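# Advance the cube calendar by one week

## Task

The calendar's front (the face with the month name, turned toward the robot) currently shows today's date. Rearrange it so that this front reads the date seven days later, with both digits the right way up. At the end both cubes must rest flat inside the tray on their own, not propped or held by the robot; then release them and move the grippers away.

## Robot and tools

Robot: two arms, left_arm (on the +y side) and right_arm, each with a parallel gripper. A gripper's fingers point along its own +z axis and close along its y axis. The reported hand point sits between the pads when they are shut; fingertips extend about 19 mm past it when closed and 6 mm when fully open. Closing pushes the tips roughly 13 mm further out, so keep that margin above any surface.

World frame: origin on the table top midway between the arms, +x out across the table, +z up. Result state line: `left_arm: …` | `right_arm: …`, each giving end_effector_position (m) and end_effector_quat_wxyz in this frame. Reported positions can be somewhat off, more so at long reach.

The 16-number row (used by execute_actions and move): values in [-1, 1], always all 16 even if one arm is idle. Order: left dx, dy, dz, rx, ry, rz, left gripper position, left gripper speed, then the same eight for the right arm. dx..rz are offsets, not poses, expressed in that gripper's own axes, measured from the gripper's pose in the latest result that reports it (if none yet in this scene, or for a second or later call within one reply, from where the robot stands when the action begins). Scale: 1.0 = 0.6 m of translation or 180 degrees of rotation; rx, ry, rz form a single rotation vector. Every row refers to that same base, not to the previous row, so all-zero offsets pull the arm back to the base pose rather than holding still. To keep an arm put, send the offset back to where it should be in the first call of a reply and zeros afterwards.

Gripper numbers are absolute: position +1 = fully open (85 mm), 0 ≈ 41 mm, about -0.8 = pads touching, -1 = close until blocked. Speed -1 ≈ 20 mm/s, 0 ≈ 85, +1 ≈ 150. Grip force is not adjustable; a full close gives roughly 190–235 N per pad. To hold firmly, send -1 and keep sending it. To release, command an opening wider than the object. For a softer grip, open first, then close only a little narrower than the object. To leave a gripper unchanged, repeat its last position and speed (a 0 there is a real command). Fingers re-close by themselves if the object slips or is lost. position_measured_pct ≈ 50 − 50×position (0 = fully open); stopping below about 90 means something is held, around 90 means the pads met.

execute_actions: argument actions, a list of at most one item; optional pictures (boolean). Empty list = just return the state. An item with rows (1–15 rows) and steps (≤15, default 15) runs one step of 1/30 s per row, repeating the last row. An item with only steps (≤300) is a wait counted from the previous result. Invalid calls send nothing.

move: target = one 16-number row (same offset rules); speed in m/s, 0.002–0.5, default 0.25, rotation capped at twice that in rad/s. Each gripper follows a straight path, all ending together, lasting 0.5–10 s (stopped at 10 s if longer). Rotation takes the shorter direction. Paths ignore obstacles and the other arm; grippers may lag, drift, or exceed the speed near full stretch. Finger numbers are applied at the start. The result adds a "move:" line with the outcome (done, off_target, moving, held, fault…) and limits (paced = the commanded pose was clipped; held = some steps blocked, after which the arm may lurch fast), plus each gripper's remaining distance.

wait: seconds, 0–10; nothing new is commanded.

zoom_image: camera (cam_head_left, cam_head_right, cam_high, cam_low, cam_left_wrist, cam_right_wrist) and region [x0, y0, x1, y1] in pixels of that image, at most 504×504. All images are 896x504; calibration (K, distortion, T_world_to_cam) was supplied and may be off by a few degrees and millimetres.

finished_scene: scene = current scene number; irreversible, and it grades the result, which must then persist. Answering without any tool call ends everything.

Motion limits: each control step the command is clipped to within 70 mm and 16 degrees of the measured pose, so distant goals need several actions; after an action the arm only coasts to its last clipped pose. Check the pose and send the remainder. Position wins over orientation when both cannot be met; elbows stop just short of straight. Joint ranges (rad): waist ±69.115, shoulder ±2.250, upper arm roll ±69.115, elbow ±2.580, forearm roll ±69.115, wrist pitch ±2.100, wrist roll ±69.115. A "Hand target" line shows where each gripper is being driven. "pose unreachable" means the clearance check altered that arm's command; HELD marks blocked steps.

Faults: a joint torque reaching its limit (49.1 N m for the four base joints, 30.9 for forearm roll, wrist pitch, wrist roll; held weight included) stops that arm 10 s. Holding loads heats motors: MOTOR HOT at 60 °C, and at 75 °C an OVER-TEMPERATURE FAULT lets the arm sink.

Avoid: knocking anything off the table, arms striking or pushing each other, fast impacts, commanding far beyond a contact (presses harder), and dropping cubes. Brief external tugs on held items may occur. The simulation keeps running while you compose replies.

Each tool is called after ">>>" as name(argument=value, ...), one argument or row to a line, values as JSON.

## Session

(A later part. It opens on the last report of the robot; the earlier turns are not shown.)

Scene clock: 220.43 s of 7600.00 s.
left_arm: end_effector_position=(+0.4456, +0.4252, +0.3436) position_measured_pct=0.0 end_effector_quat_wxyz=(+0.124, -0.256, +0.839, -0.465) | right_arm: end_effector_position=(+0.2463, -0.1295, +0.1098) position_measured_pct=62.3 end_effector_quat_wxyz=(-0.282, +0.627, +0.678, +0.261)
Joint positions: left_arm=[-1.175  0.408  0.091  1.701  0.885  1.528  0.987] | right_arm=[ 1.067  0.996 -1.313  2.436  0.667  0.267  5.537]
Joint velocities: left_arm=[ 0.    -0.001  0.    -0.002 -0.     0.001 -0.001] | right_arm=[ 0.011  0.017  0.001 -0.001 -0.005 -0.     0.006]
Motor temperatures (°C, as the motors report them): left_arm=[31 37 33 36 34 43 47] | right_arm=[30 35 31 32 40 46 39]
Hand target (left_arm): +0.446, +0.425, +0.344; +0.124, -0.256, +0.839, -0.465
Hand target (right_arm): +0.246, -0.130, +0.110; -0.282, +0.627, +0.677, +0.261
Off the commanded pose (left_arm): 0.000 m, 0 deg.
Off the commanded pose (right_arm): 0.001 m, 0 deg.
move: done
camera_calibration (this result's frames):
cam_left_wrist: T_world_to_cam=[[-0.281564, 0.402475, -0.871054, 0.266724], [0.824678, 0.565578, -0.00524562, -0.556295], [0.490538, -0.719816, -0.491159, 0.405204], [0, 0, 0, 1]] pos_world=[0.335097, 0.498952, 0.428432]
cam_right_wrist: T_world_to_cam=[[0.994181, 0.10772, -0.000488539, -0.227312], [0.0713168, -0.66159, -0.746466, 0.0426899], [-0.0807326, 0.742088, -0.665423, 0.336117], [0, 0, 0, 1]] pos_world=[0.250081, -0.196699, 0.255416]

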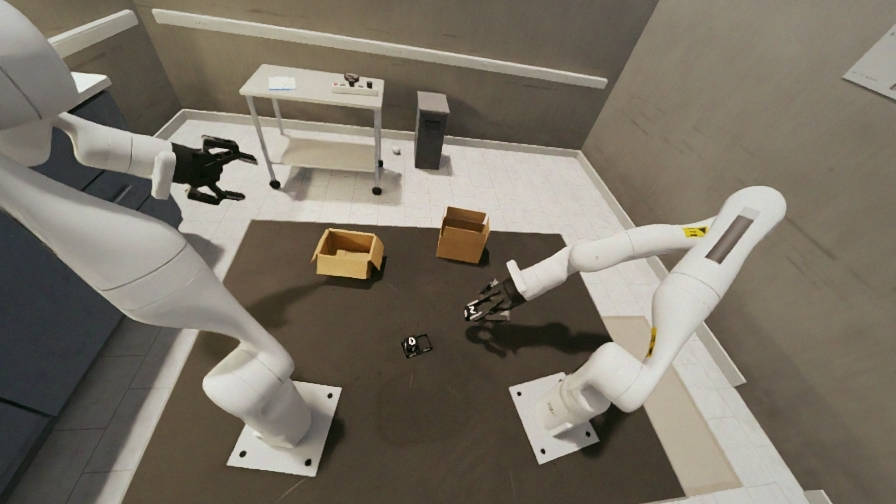

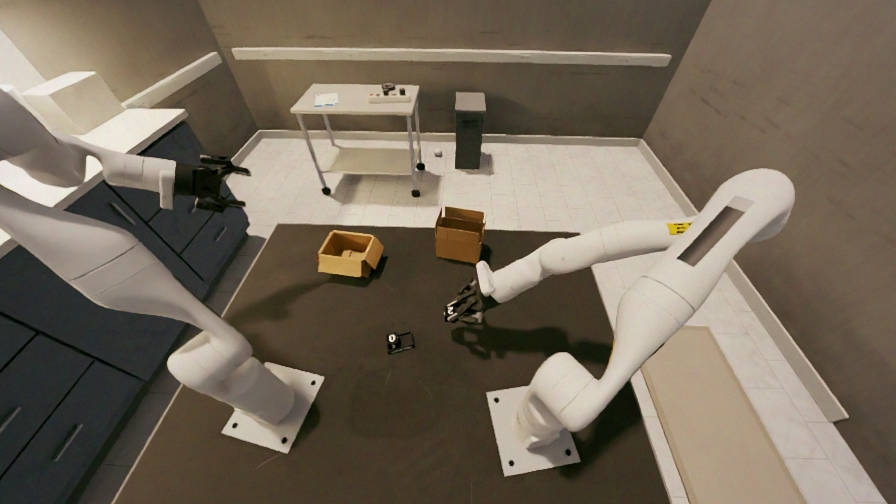

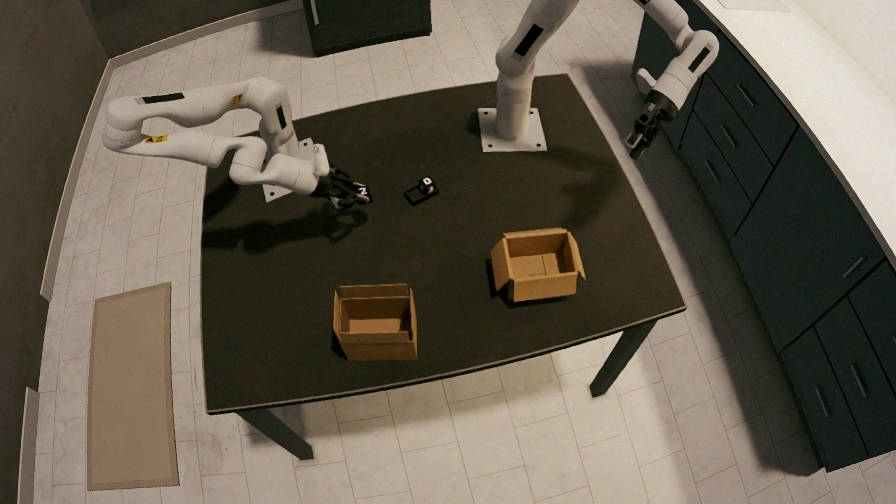

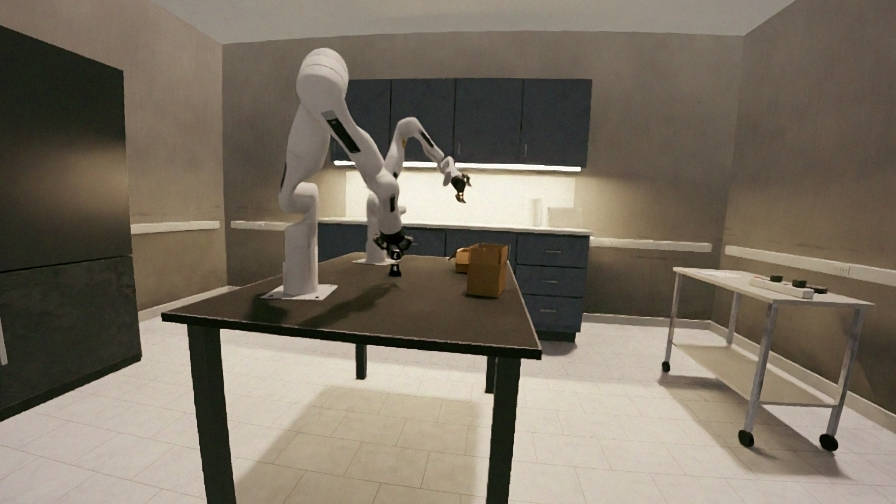

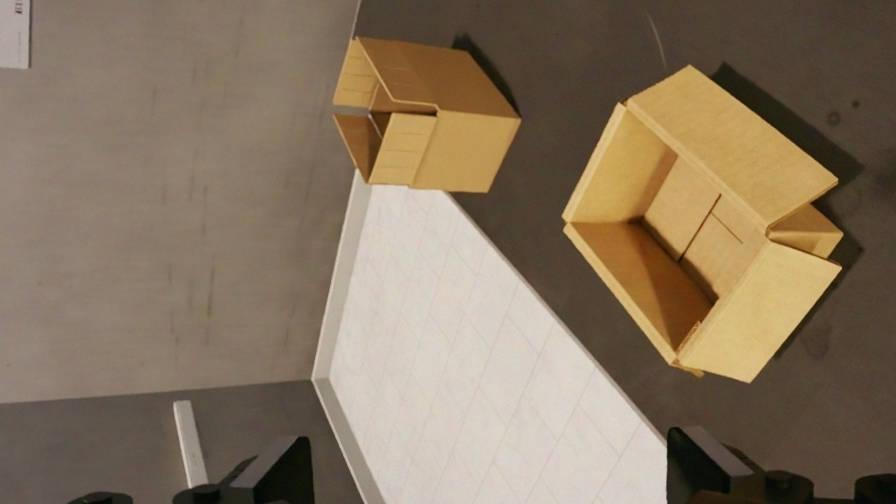

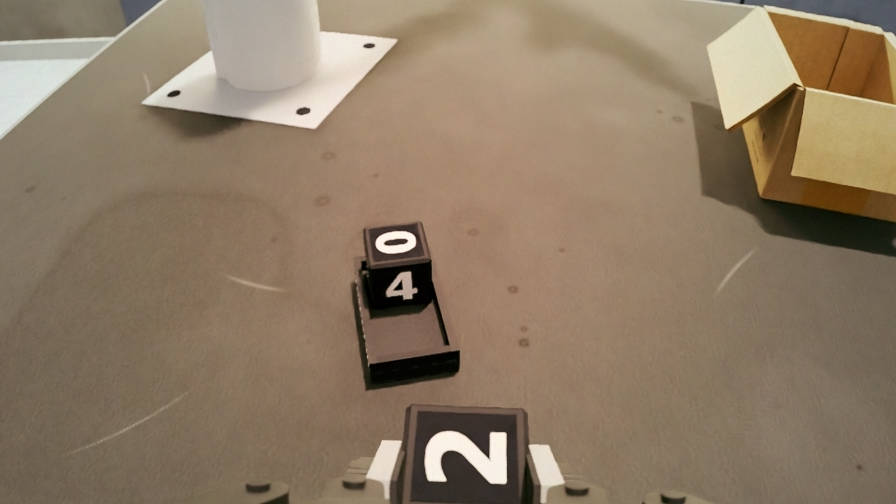

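>>> move(
  target=[0,0,0,0,0,0,1,0,-0.0975,0,0.0975,0,0,0,-1,-0.3],
  speed=0.05,
)

>>> execute_actions(
  actions=[
    {"rows":[[0,0,0,0,0,0,1,0,0,0,0,0,0,0,0.3,0]],"steps":12},
  ],
  pictures=false,
)

>>> move(
  target=[0,0,0,0,0,0,1,0,0.09,0,-0.09,0,0,0,0.3,0],
  speed=0.1,
)

>>> move(
  target=[0,0,0,0,0,0,1,0,0,0,0,0,-0.25,0,0.3,0],
  speed=0.25,
)

Scene clock: 226.80 s of 7600.00 s.
left_arm: end_effector_position=(+0.4456, +0.4252, +0.3436) position_measured_pct=0.0 end_effector_quat_wxyz=(+0.124, -0.256, +0.839, -0.465) | right_arm: end_effector_position=(+0.2461, -0.1296, +0.0267) position_measured_pct=62.3 end_effector_quat_wxyz=(-0.281, +0.627, +0.678, +0.261)
Joint positions: left_arm=[-1.175  0.408  0.091  1.701  0.885  1.528  0.987] | right_arm=[ 0.833  1.078 -0.87   2.446  0.841 -0.05   5.599]
Joint velocities: left_arm=[-0.001 -0.    -0.    -0.    -0.     0.    -0.   ] | right_arm=[-0.008  0.002 -0.001  0.001 -0.    -0.001  0.   ]
Motor temperatures (°C, as the motors report them): left_arm=[31 37 33 36 34 43 47] | right_arm=[30 35 31 32 40 46 39]
Hand target (left_arm): +0.446, +0.425, +0.344; +0.124, -0.256, +0.839, -0.465
Hand target (right_arm): +0.246, -0.129, +0.027; -0.281, +0.626, +0.679, +0.261
Off the commanded pose (left_arm): 0.000 m, 0 deg.
Off the commanded pose (right_arm): 0.001 m, 0 deg.
After step 90, 1.43 s passed at rest.
move: done
camera_calibration (this result's frames):
cam_left_wrist: T_world_to_cam=[[-0.281564, 0.402474, -0.871055, 0.266723], [0.824678, 0.565579, -0.00524515, -0.556297], [0.490539, -0.719816, -0.491158, 0.405204], [0, 0, 0, 1]] pos_world=[0.335097, 0.498952, 0.428432]
cam_right_wrist: T_world_to_cam=[[0.994147, 0.108034, -0.000272613, -0.227155], [0.0717606, -0.662236, -0.745851, -0.0196224], [-0.0807576, 0.741466, -0.666113, 0.280721], [0, 0, 0, 1]] pos_world=[0.249904, -0.1966, 0.172295]

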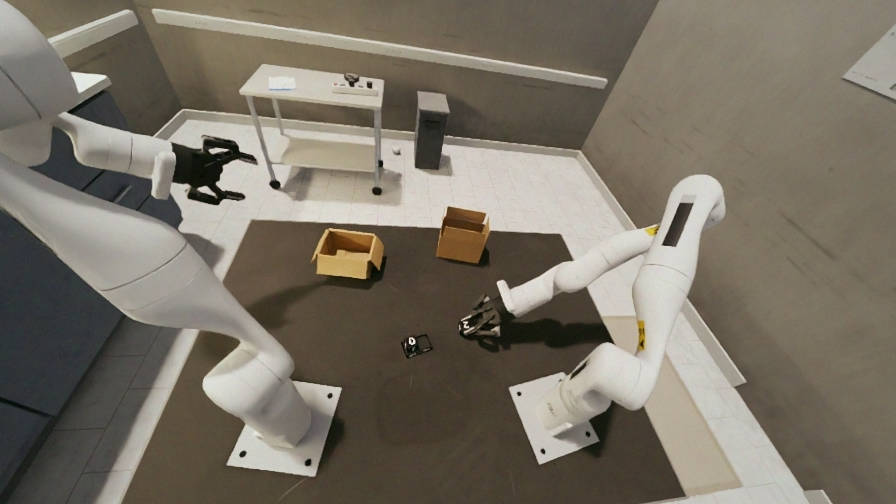

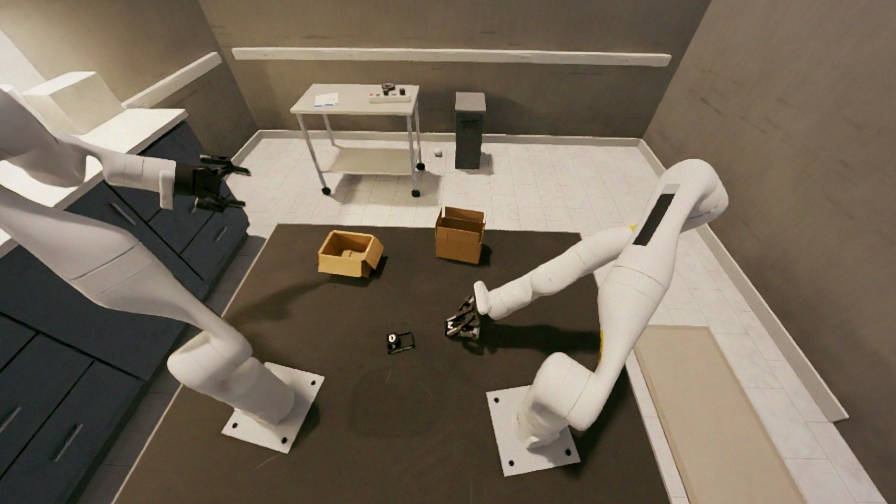

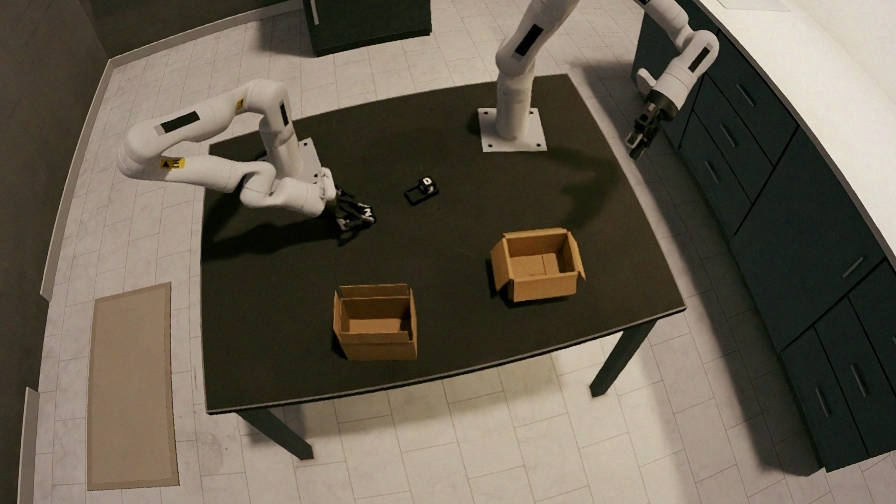

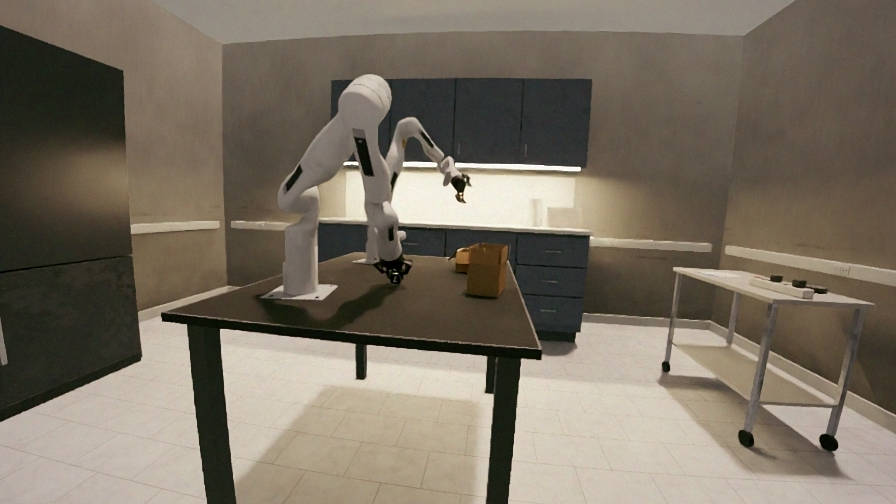

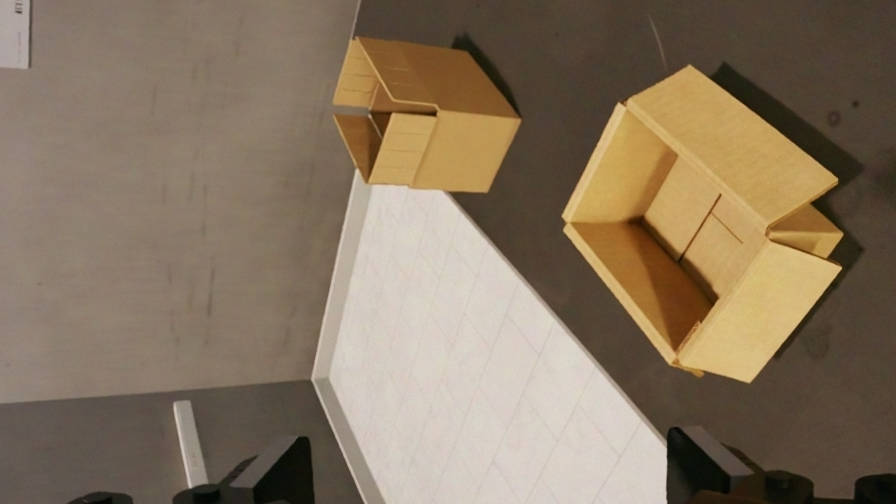

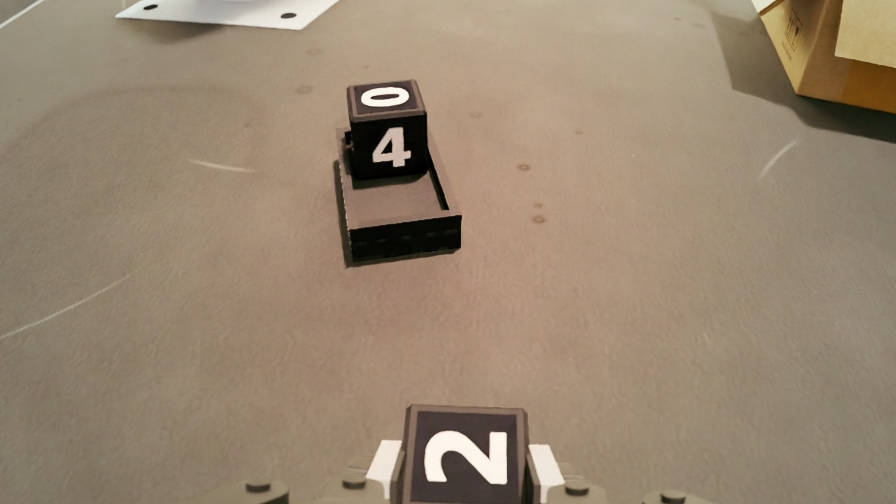

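Scene clock: 227.20 s of 7600.00 s.
left_arm: end_effector_position=(+0.4456, +0.4252, +0.3436) position_measured_pct=0.0 end_effector_quat_wxyz=(+0.124, -0.256, +0.839, -0.465) | right_arm: end_effector_position=(+0.2461, -0.1296, +0.0267) position_measured_pct=36.5 end_effector_quat_wxyz=(-0.281, +0.627, +0.678, +0.261)
Joint positions: left_arm=[-1.175  0.408  0.091  1.701  0.885  1.528  0.987] | right_arm=[ 0.833  1.078 -0.87   2.446  0.841 -0.05   5.599]
Joint velocities: left_arm=[-0.001  0.001 -0.     0.002  0.     0.001  0.001] | right_arm=[-0.     0.     0.    -0.    -0.    -0.001  0.   ]
Motor temperatures (°C, as the motors report them): left_arm=[31 37 33 36 34 43 47] | right_arm=[30 35 31 32 40 46 39]
Hand target (left_arm): +0.446, +0.425, +0.344; +0.124, -0.256, +0.839, -0.465
Hand target (right_arm): +0.246, -0.130, +0.027; -0.281, +0.627, +0.678, +0.261
Off the commanded pose (left_arm): 0.000 m, 0 deg.
Off the commanded pose (right_arm): 0.000 m, 0 deg.
Steps of this call (steps 1 to 12: all 12 steps of this action). Readings (end_effector_position | what the end effector reports):
1: left_arm (+0.4456, +0.4252, +0.3436) | right_arm (+0.2462, -0.1296, +0.0267) | left_arm position_measured_pct=0.0 | right_arm position_measured_pct=62.3
2: left_arm (+0.4456, +0.4252, +0.3436) | right_arm (+0.2462, -0.1297, +0.0267) | left_arm position_measured_pct=0.0 | right_arm position_measured_pct=62.3
4: left_arm (+0.4456, +0.4252, +0.3436) | right_arm (+0.2462, -0.1296, +0.0267) | left_arm position_measured_pct=0.0 | right_arm position_measured_pct=57.5
8: left_arm (+0.4456, +0.4252, +0.3436) | right_arm (+0.2461, -0.1296, +0.0267) | left_arm position_measured_pct=0.0 | right_arm position_measured_pct=46.4
12: the state above

Scene clock: 228.60 s of 7600.00 s.
left_arm: end_effector_position=(+0.4456, +0.4252, +0.3436) position_measured_pct=0.0 end_effector_quat_wxyz=(+0.124, -0.256, +0.839, -0.465) | right_arm: end_effector_position=(+0.2462, -0.1295, +0.1034) position_measured_pct=34.9 end_effector_quat_wxyz=(-0.281, +0.627, +0.678, +0.261)
Joint positions: left_arm=[-1.175  0.408  0.091  1.701  0.885  1.528  0.987] | right_arm=[ 1.051  1.002 -1.282  2.439  0.691  0.246  5.532]
Joint velocities: left_arm=[-0.    -0.001  0.     0.001 -0.001  0.001  0.001] | right_arm=[ 0.012  0.     0.001 -0.001 -0.001  0.002  0.001]
Motor temperatures (°C, as the motors report them): left_arm=[31 37 33 36 34 43 47] | right_arm=[30 35 31 32 40 46 39]
Hand target (left_arm): +0.446, +0.425, +0.344; +0.124, -0.256, +0.839, -0.465
Hand target (right_arm): +0.246, -0.130, +0.103; -0.281, +0.627, +0.678, +0.261
Off the commanded pose (left_arm): 0.000 m, 0 deg.
Off the commanded pose (right_arm): 0.001 m, 0 deg.
move: done
camera_calibration (this result's frames):
cam_left_wrist: T_world_to_cam=[[-0.281564, 0.402474, -0.871055, 0.266723], [0.824677, 0.56558, -0.00524398, -0.556299], [0.490541, -0.719815, -0.491158, 0.405202], [0, 0, 0, 1]] pos_world=[0.335098, 0.498953, 0.428431]
cam_right_wrist: T_world_to_cam=[[0.994141, 0.108087, -0.000284387, -0.227243], [0.071738, -0.66178, -0.746258, 0.0378013], [-0.0808492, 0.741866, -0.665657, 0.331843], [0, 0, 0, 1]] pos_world=[0.250029, -0.196605, 0.249038]

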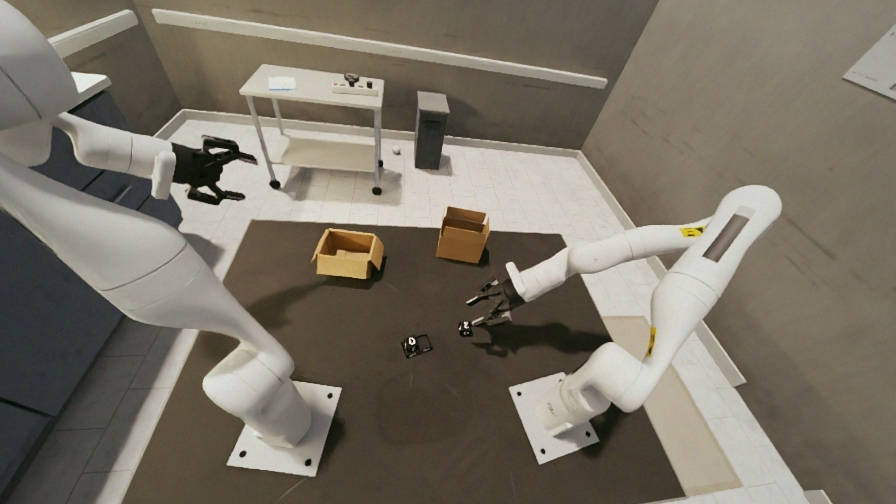

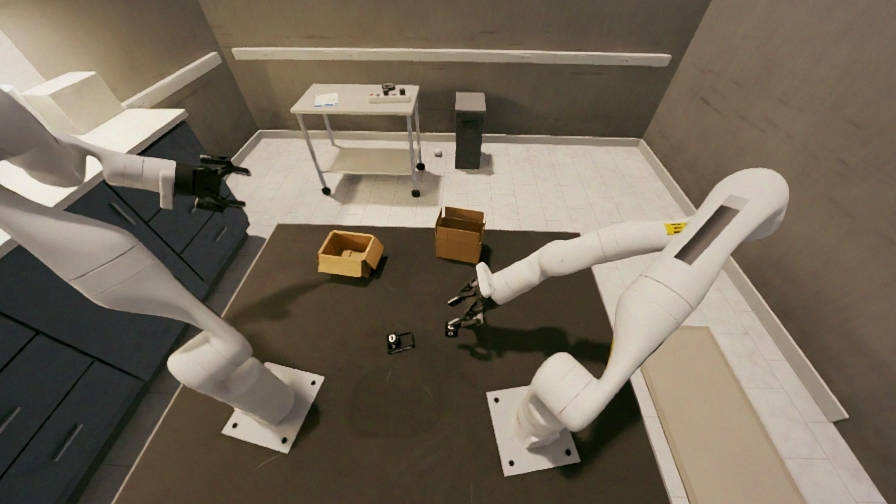

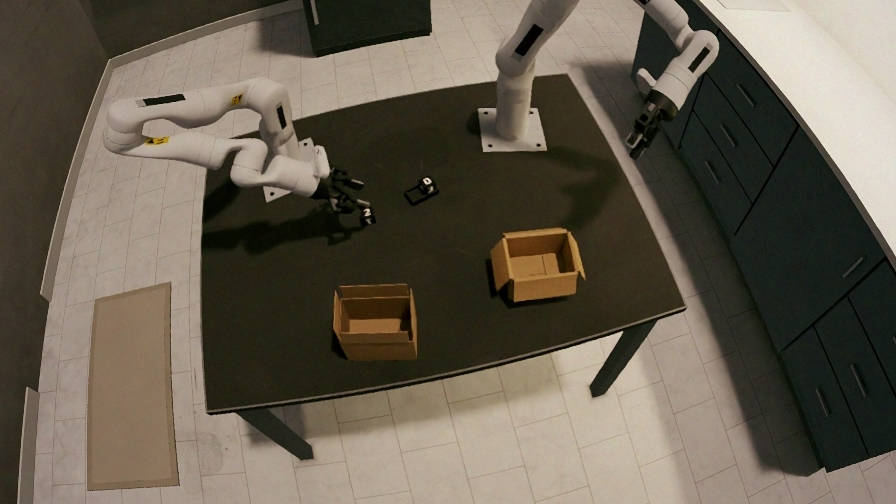

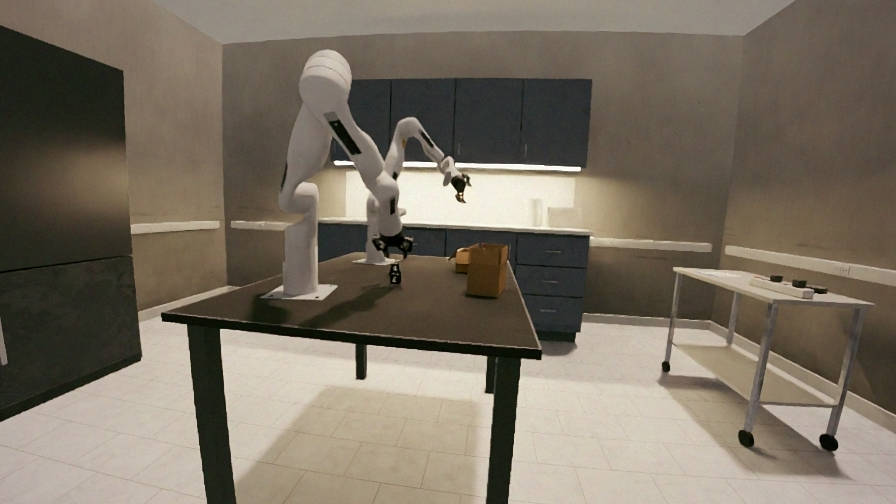

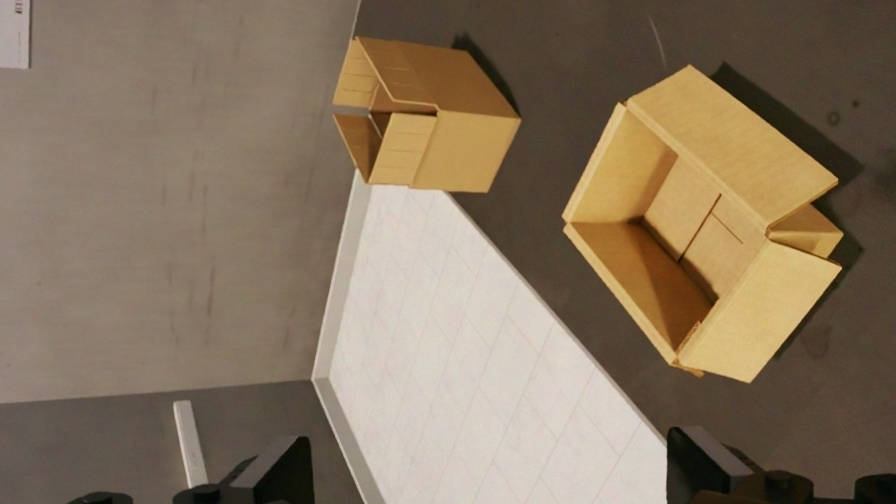

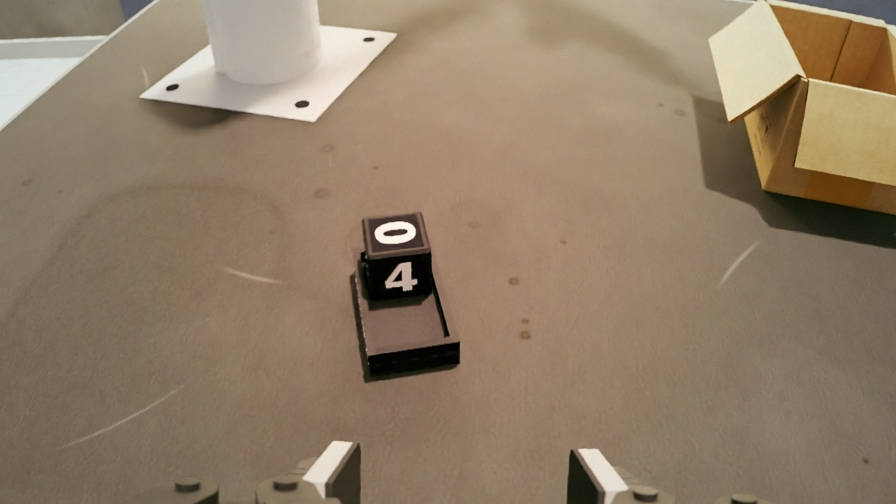

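Scene clock: 230.73 s of 7600.00 s.
left_arm: end_effector_position=(+0.4456, +0.4252, +0.3436) position_measured_pct=0.0 end_effector_quat_wxyz=(+0.124, -0.256, +0.839, -0.465) | right_arm: end_effector_position=(+0.2469, -0.1292, +0.1045) position_measured_pct=34.9 end_effector_quat_wxyz=(+0.000, +0.679, +0.734, +0.002)
Joint positions: left_arm=[-1.175  0.408  0.091  1.701  0.885  1.528  0.987] | right_arm=[ 0.169  0.494 -0.958  2.214  0.626  0.725  4.947]
Joint velocities: left_arm=[-0.    -0.001  0.     0.     0.     0.     0.001] | right_arm=[-0.005  0.002 -0.003 -0.     0.002  0.003 -0.002]
Motor temperatures (°C, as the motors report them): left_arm=[31 37 33 36 34 43 47] | right_arm=[30 35 31 32 40 46 39]
Hand target (left_arm): +0.446, +0.425, +0.344; +0.124, -0.256, +0.839, -0.465
Hand target (right_arm): +0.247, -0.129, +0.104; +0.000, +0.679, +0.734, +0.002
Off the commanded pose (left_arm): 0.000 m, 0 deg.
Off the commanded pose (right_arm): 0.001 m, 0 deg.
move: done
camera_calibration (this result's frames):
cam_left_wrist: T_world_to_cam=[[-0.281563, 0.402473, -0.871055, 0.266723], [0.824676, 0.565581, -0.0052435, -0.556301], [0.490542, -0.719815, -0.491157, 0.405201], [0, 0, 0, 1]] pos_world=[0.335099, 0.498954, 0.428431]
cam_right_wrist: T_world_to_cam=[[0.99509, 0.0971892, -0.018692, -0.227677], [0.0959735, -0.993717, -0.0575789, -0.0820728], [-0.0241706, 0.0555023, -0.998166, 0.264416], [0, 0, 0, 1]] pos_world=[0.240827, -0.0741051, 0.254949]

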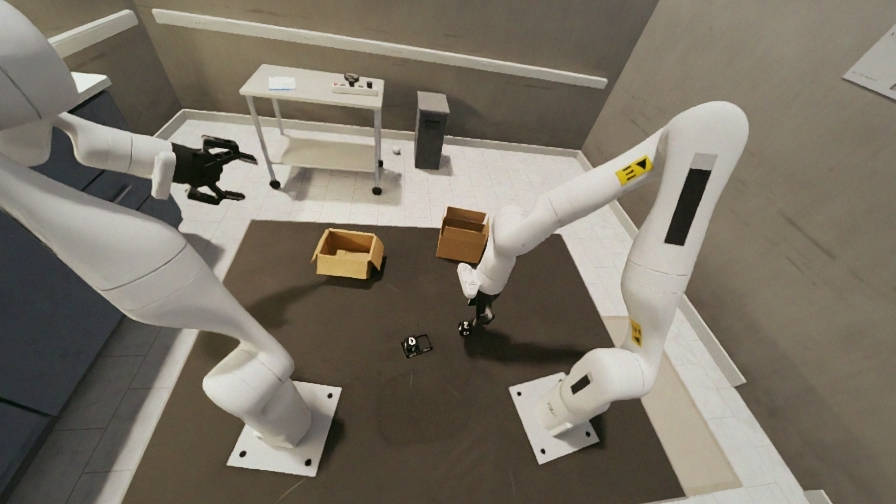

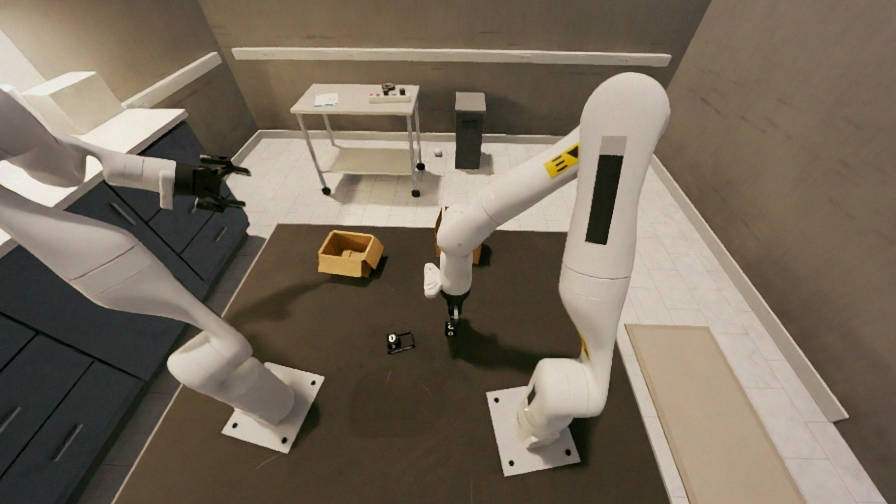

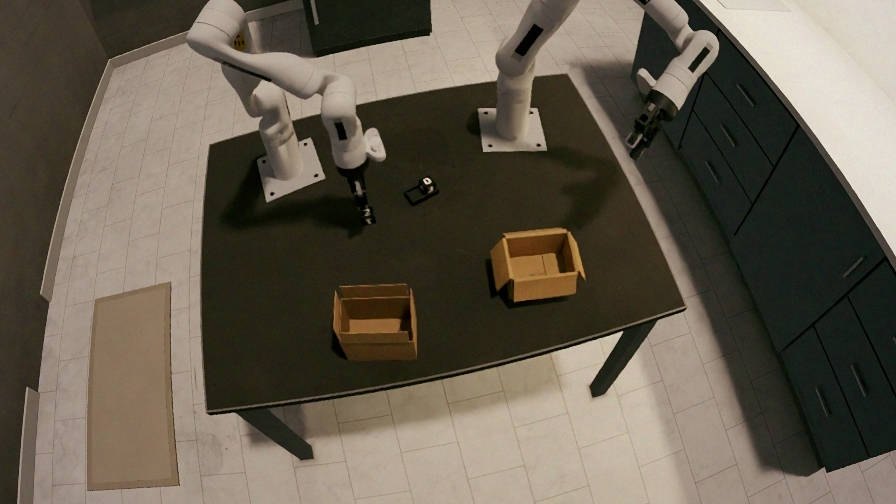

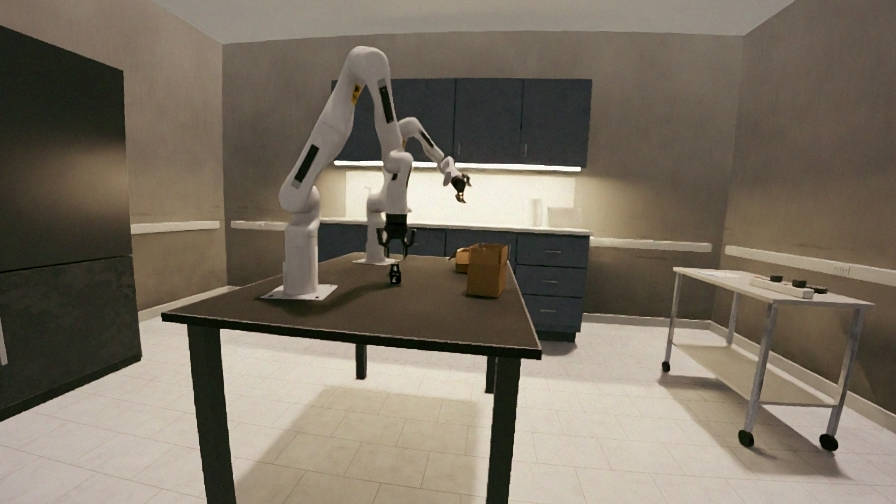

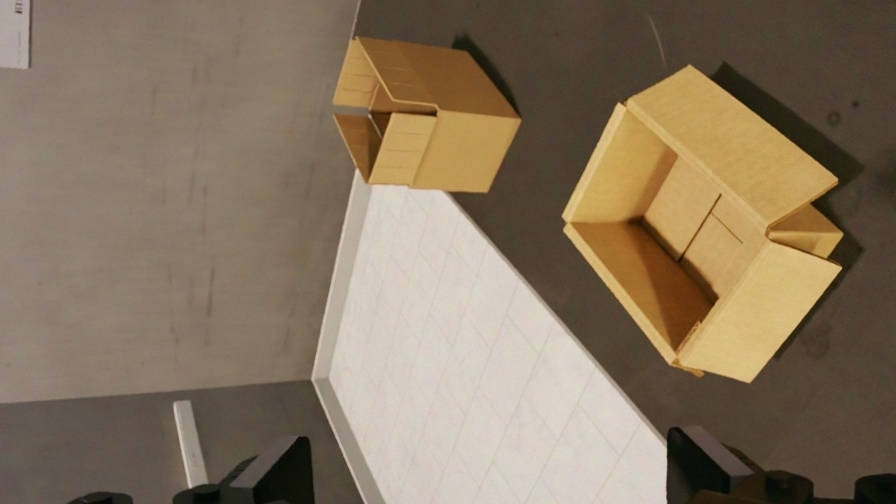

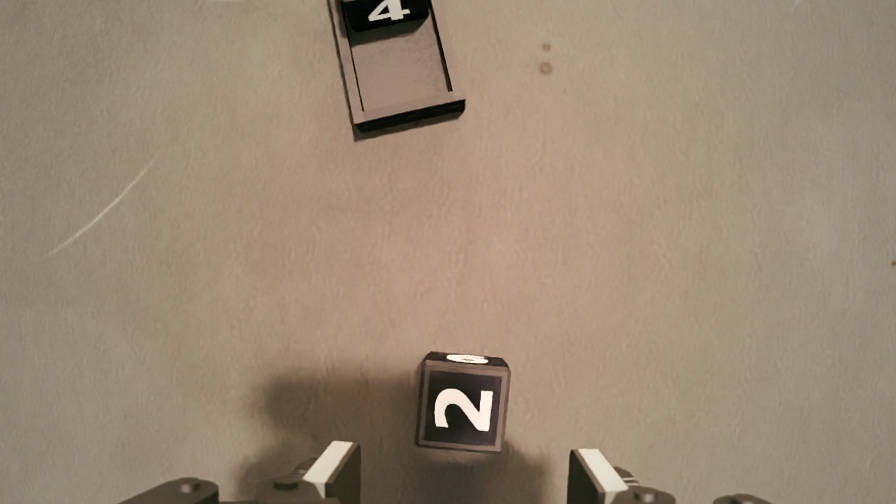

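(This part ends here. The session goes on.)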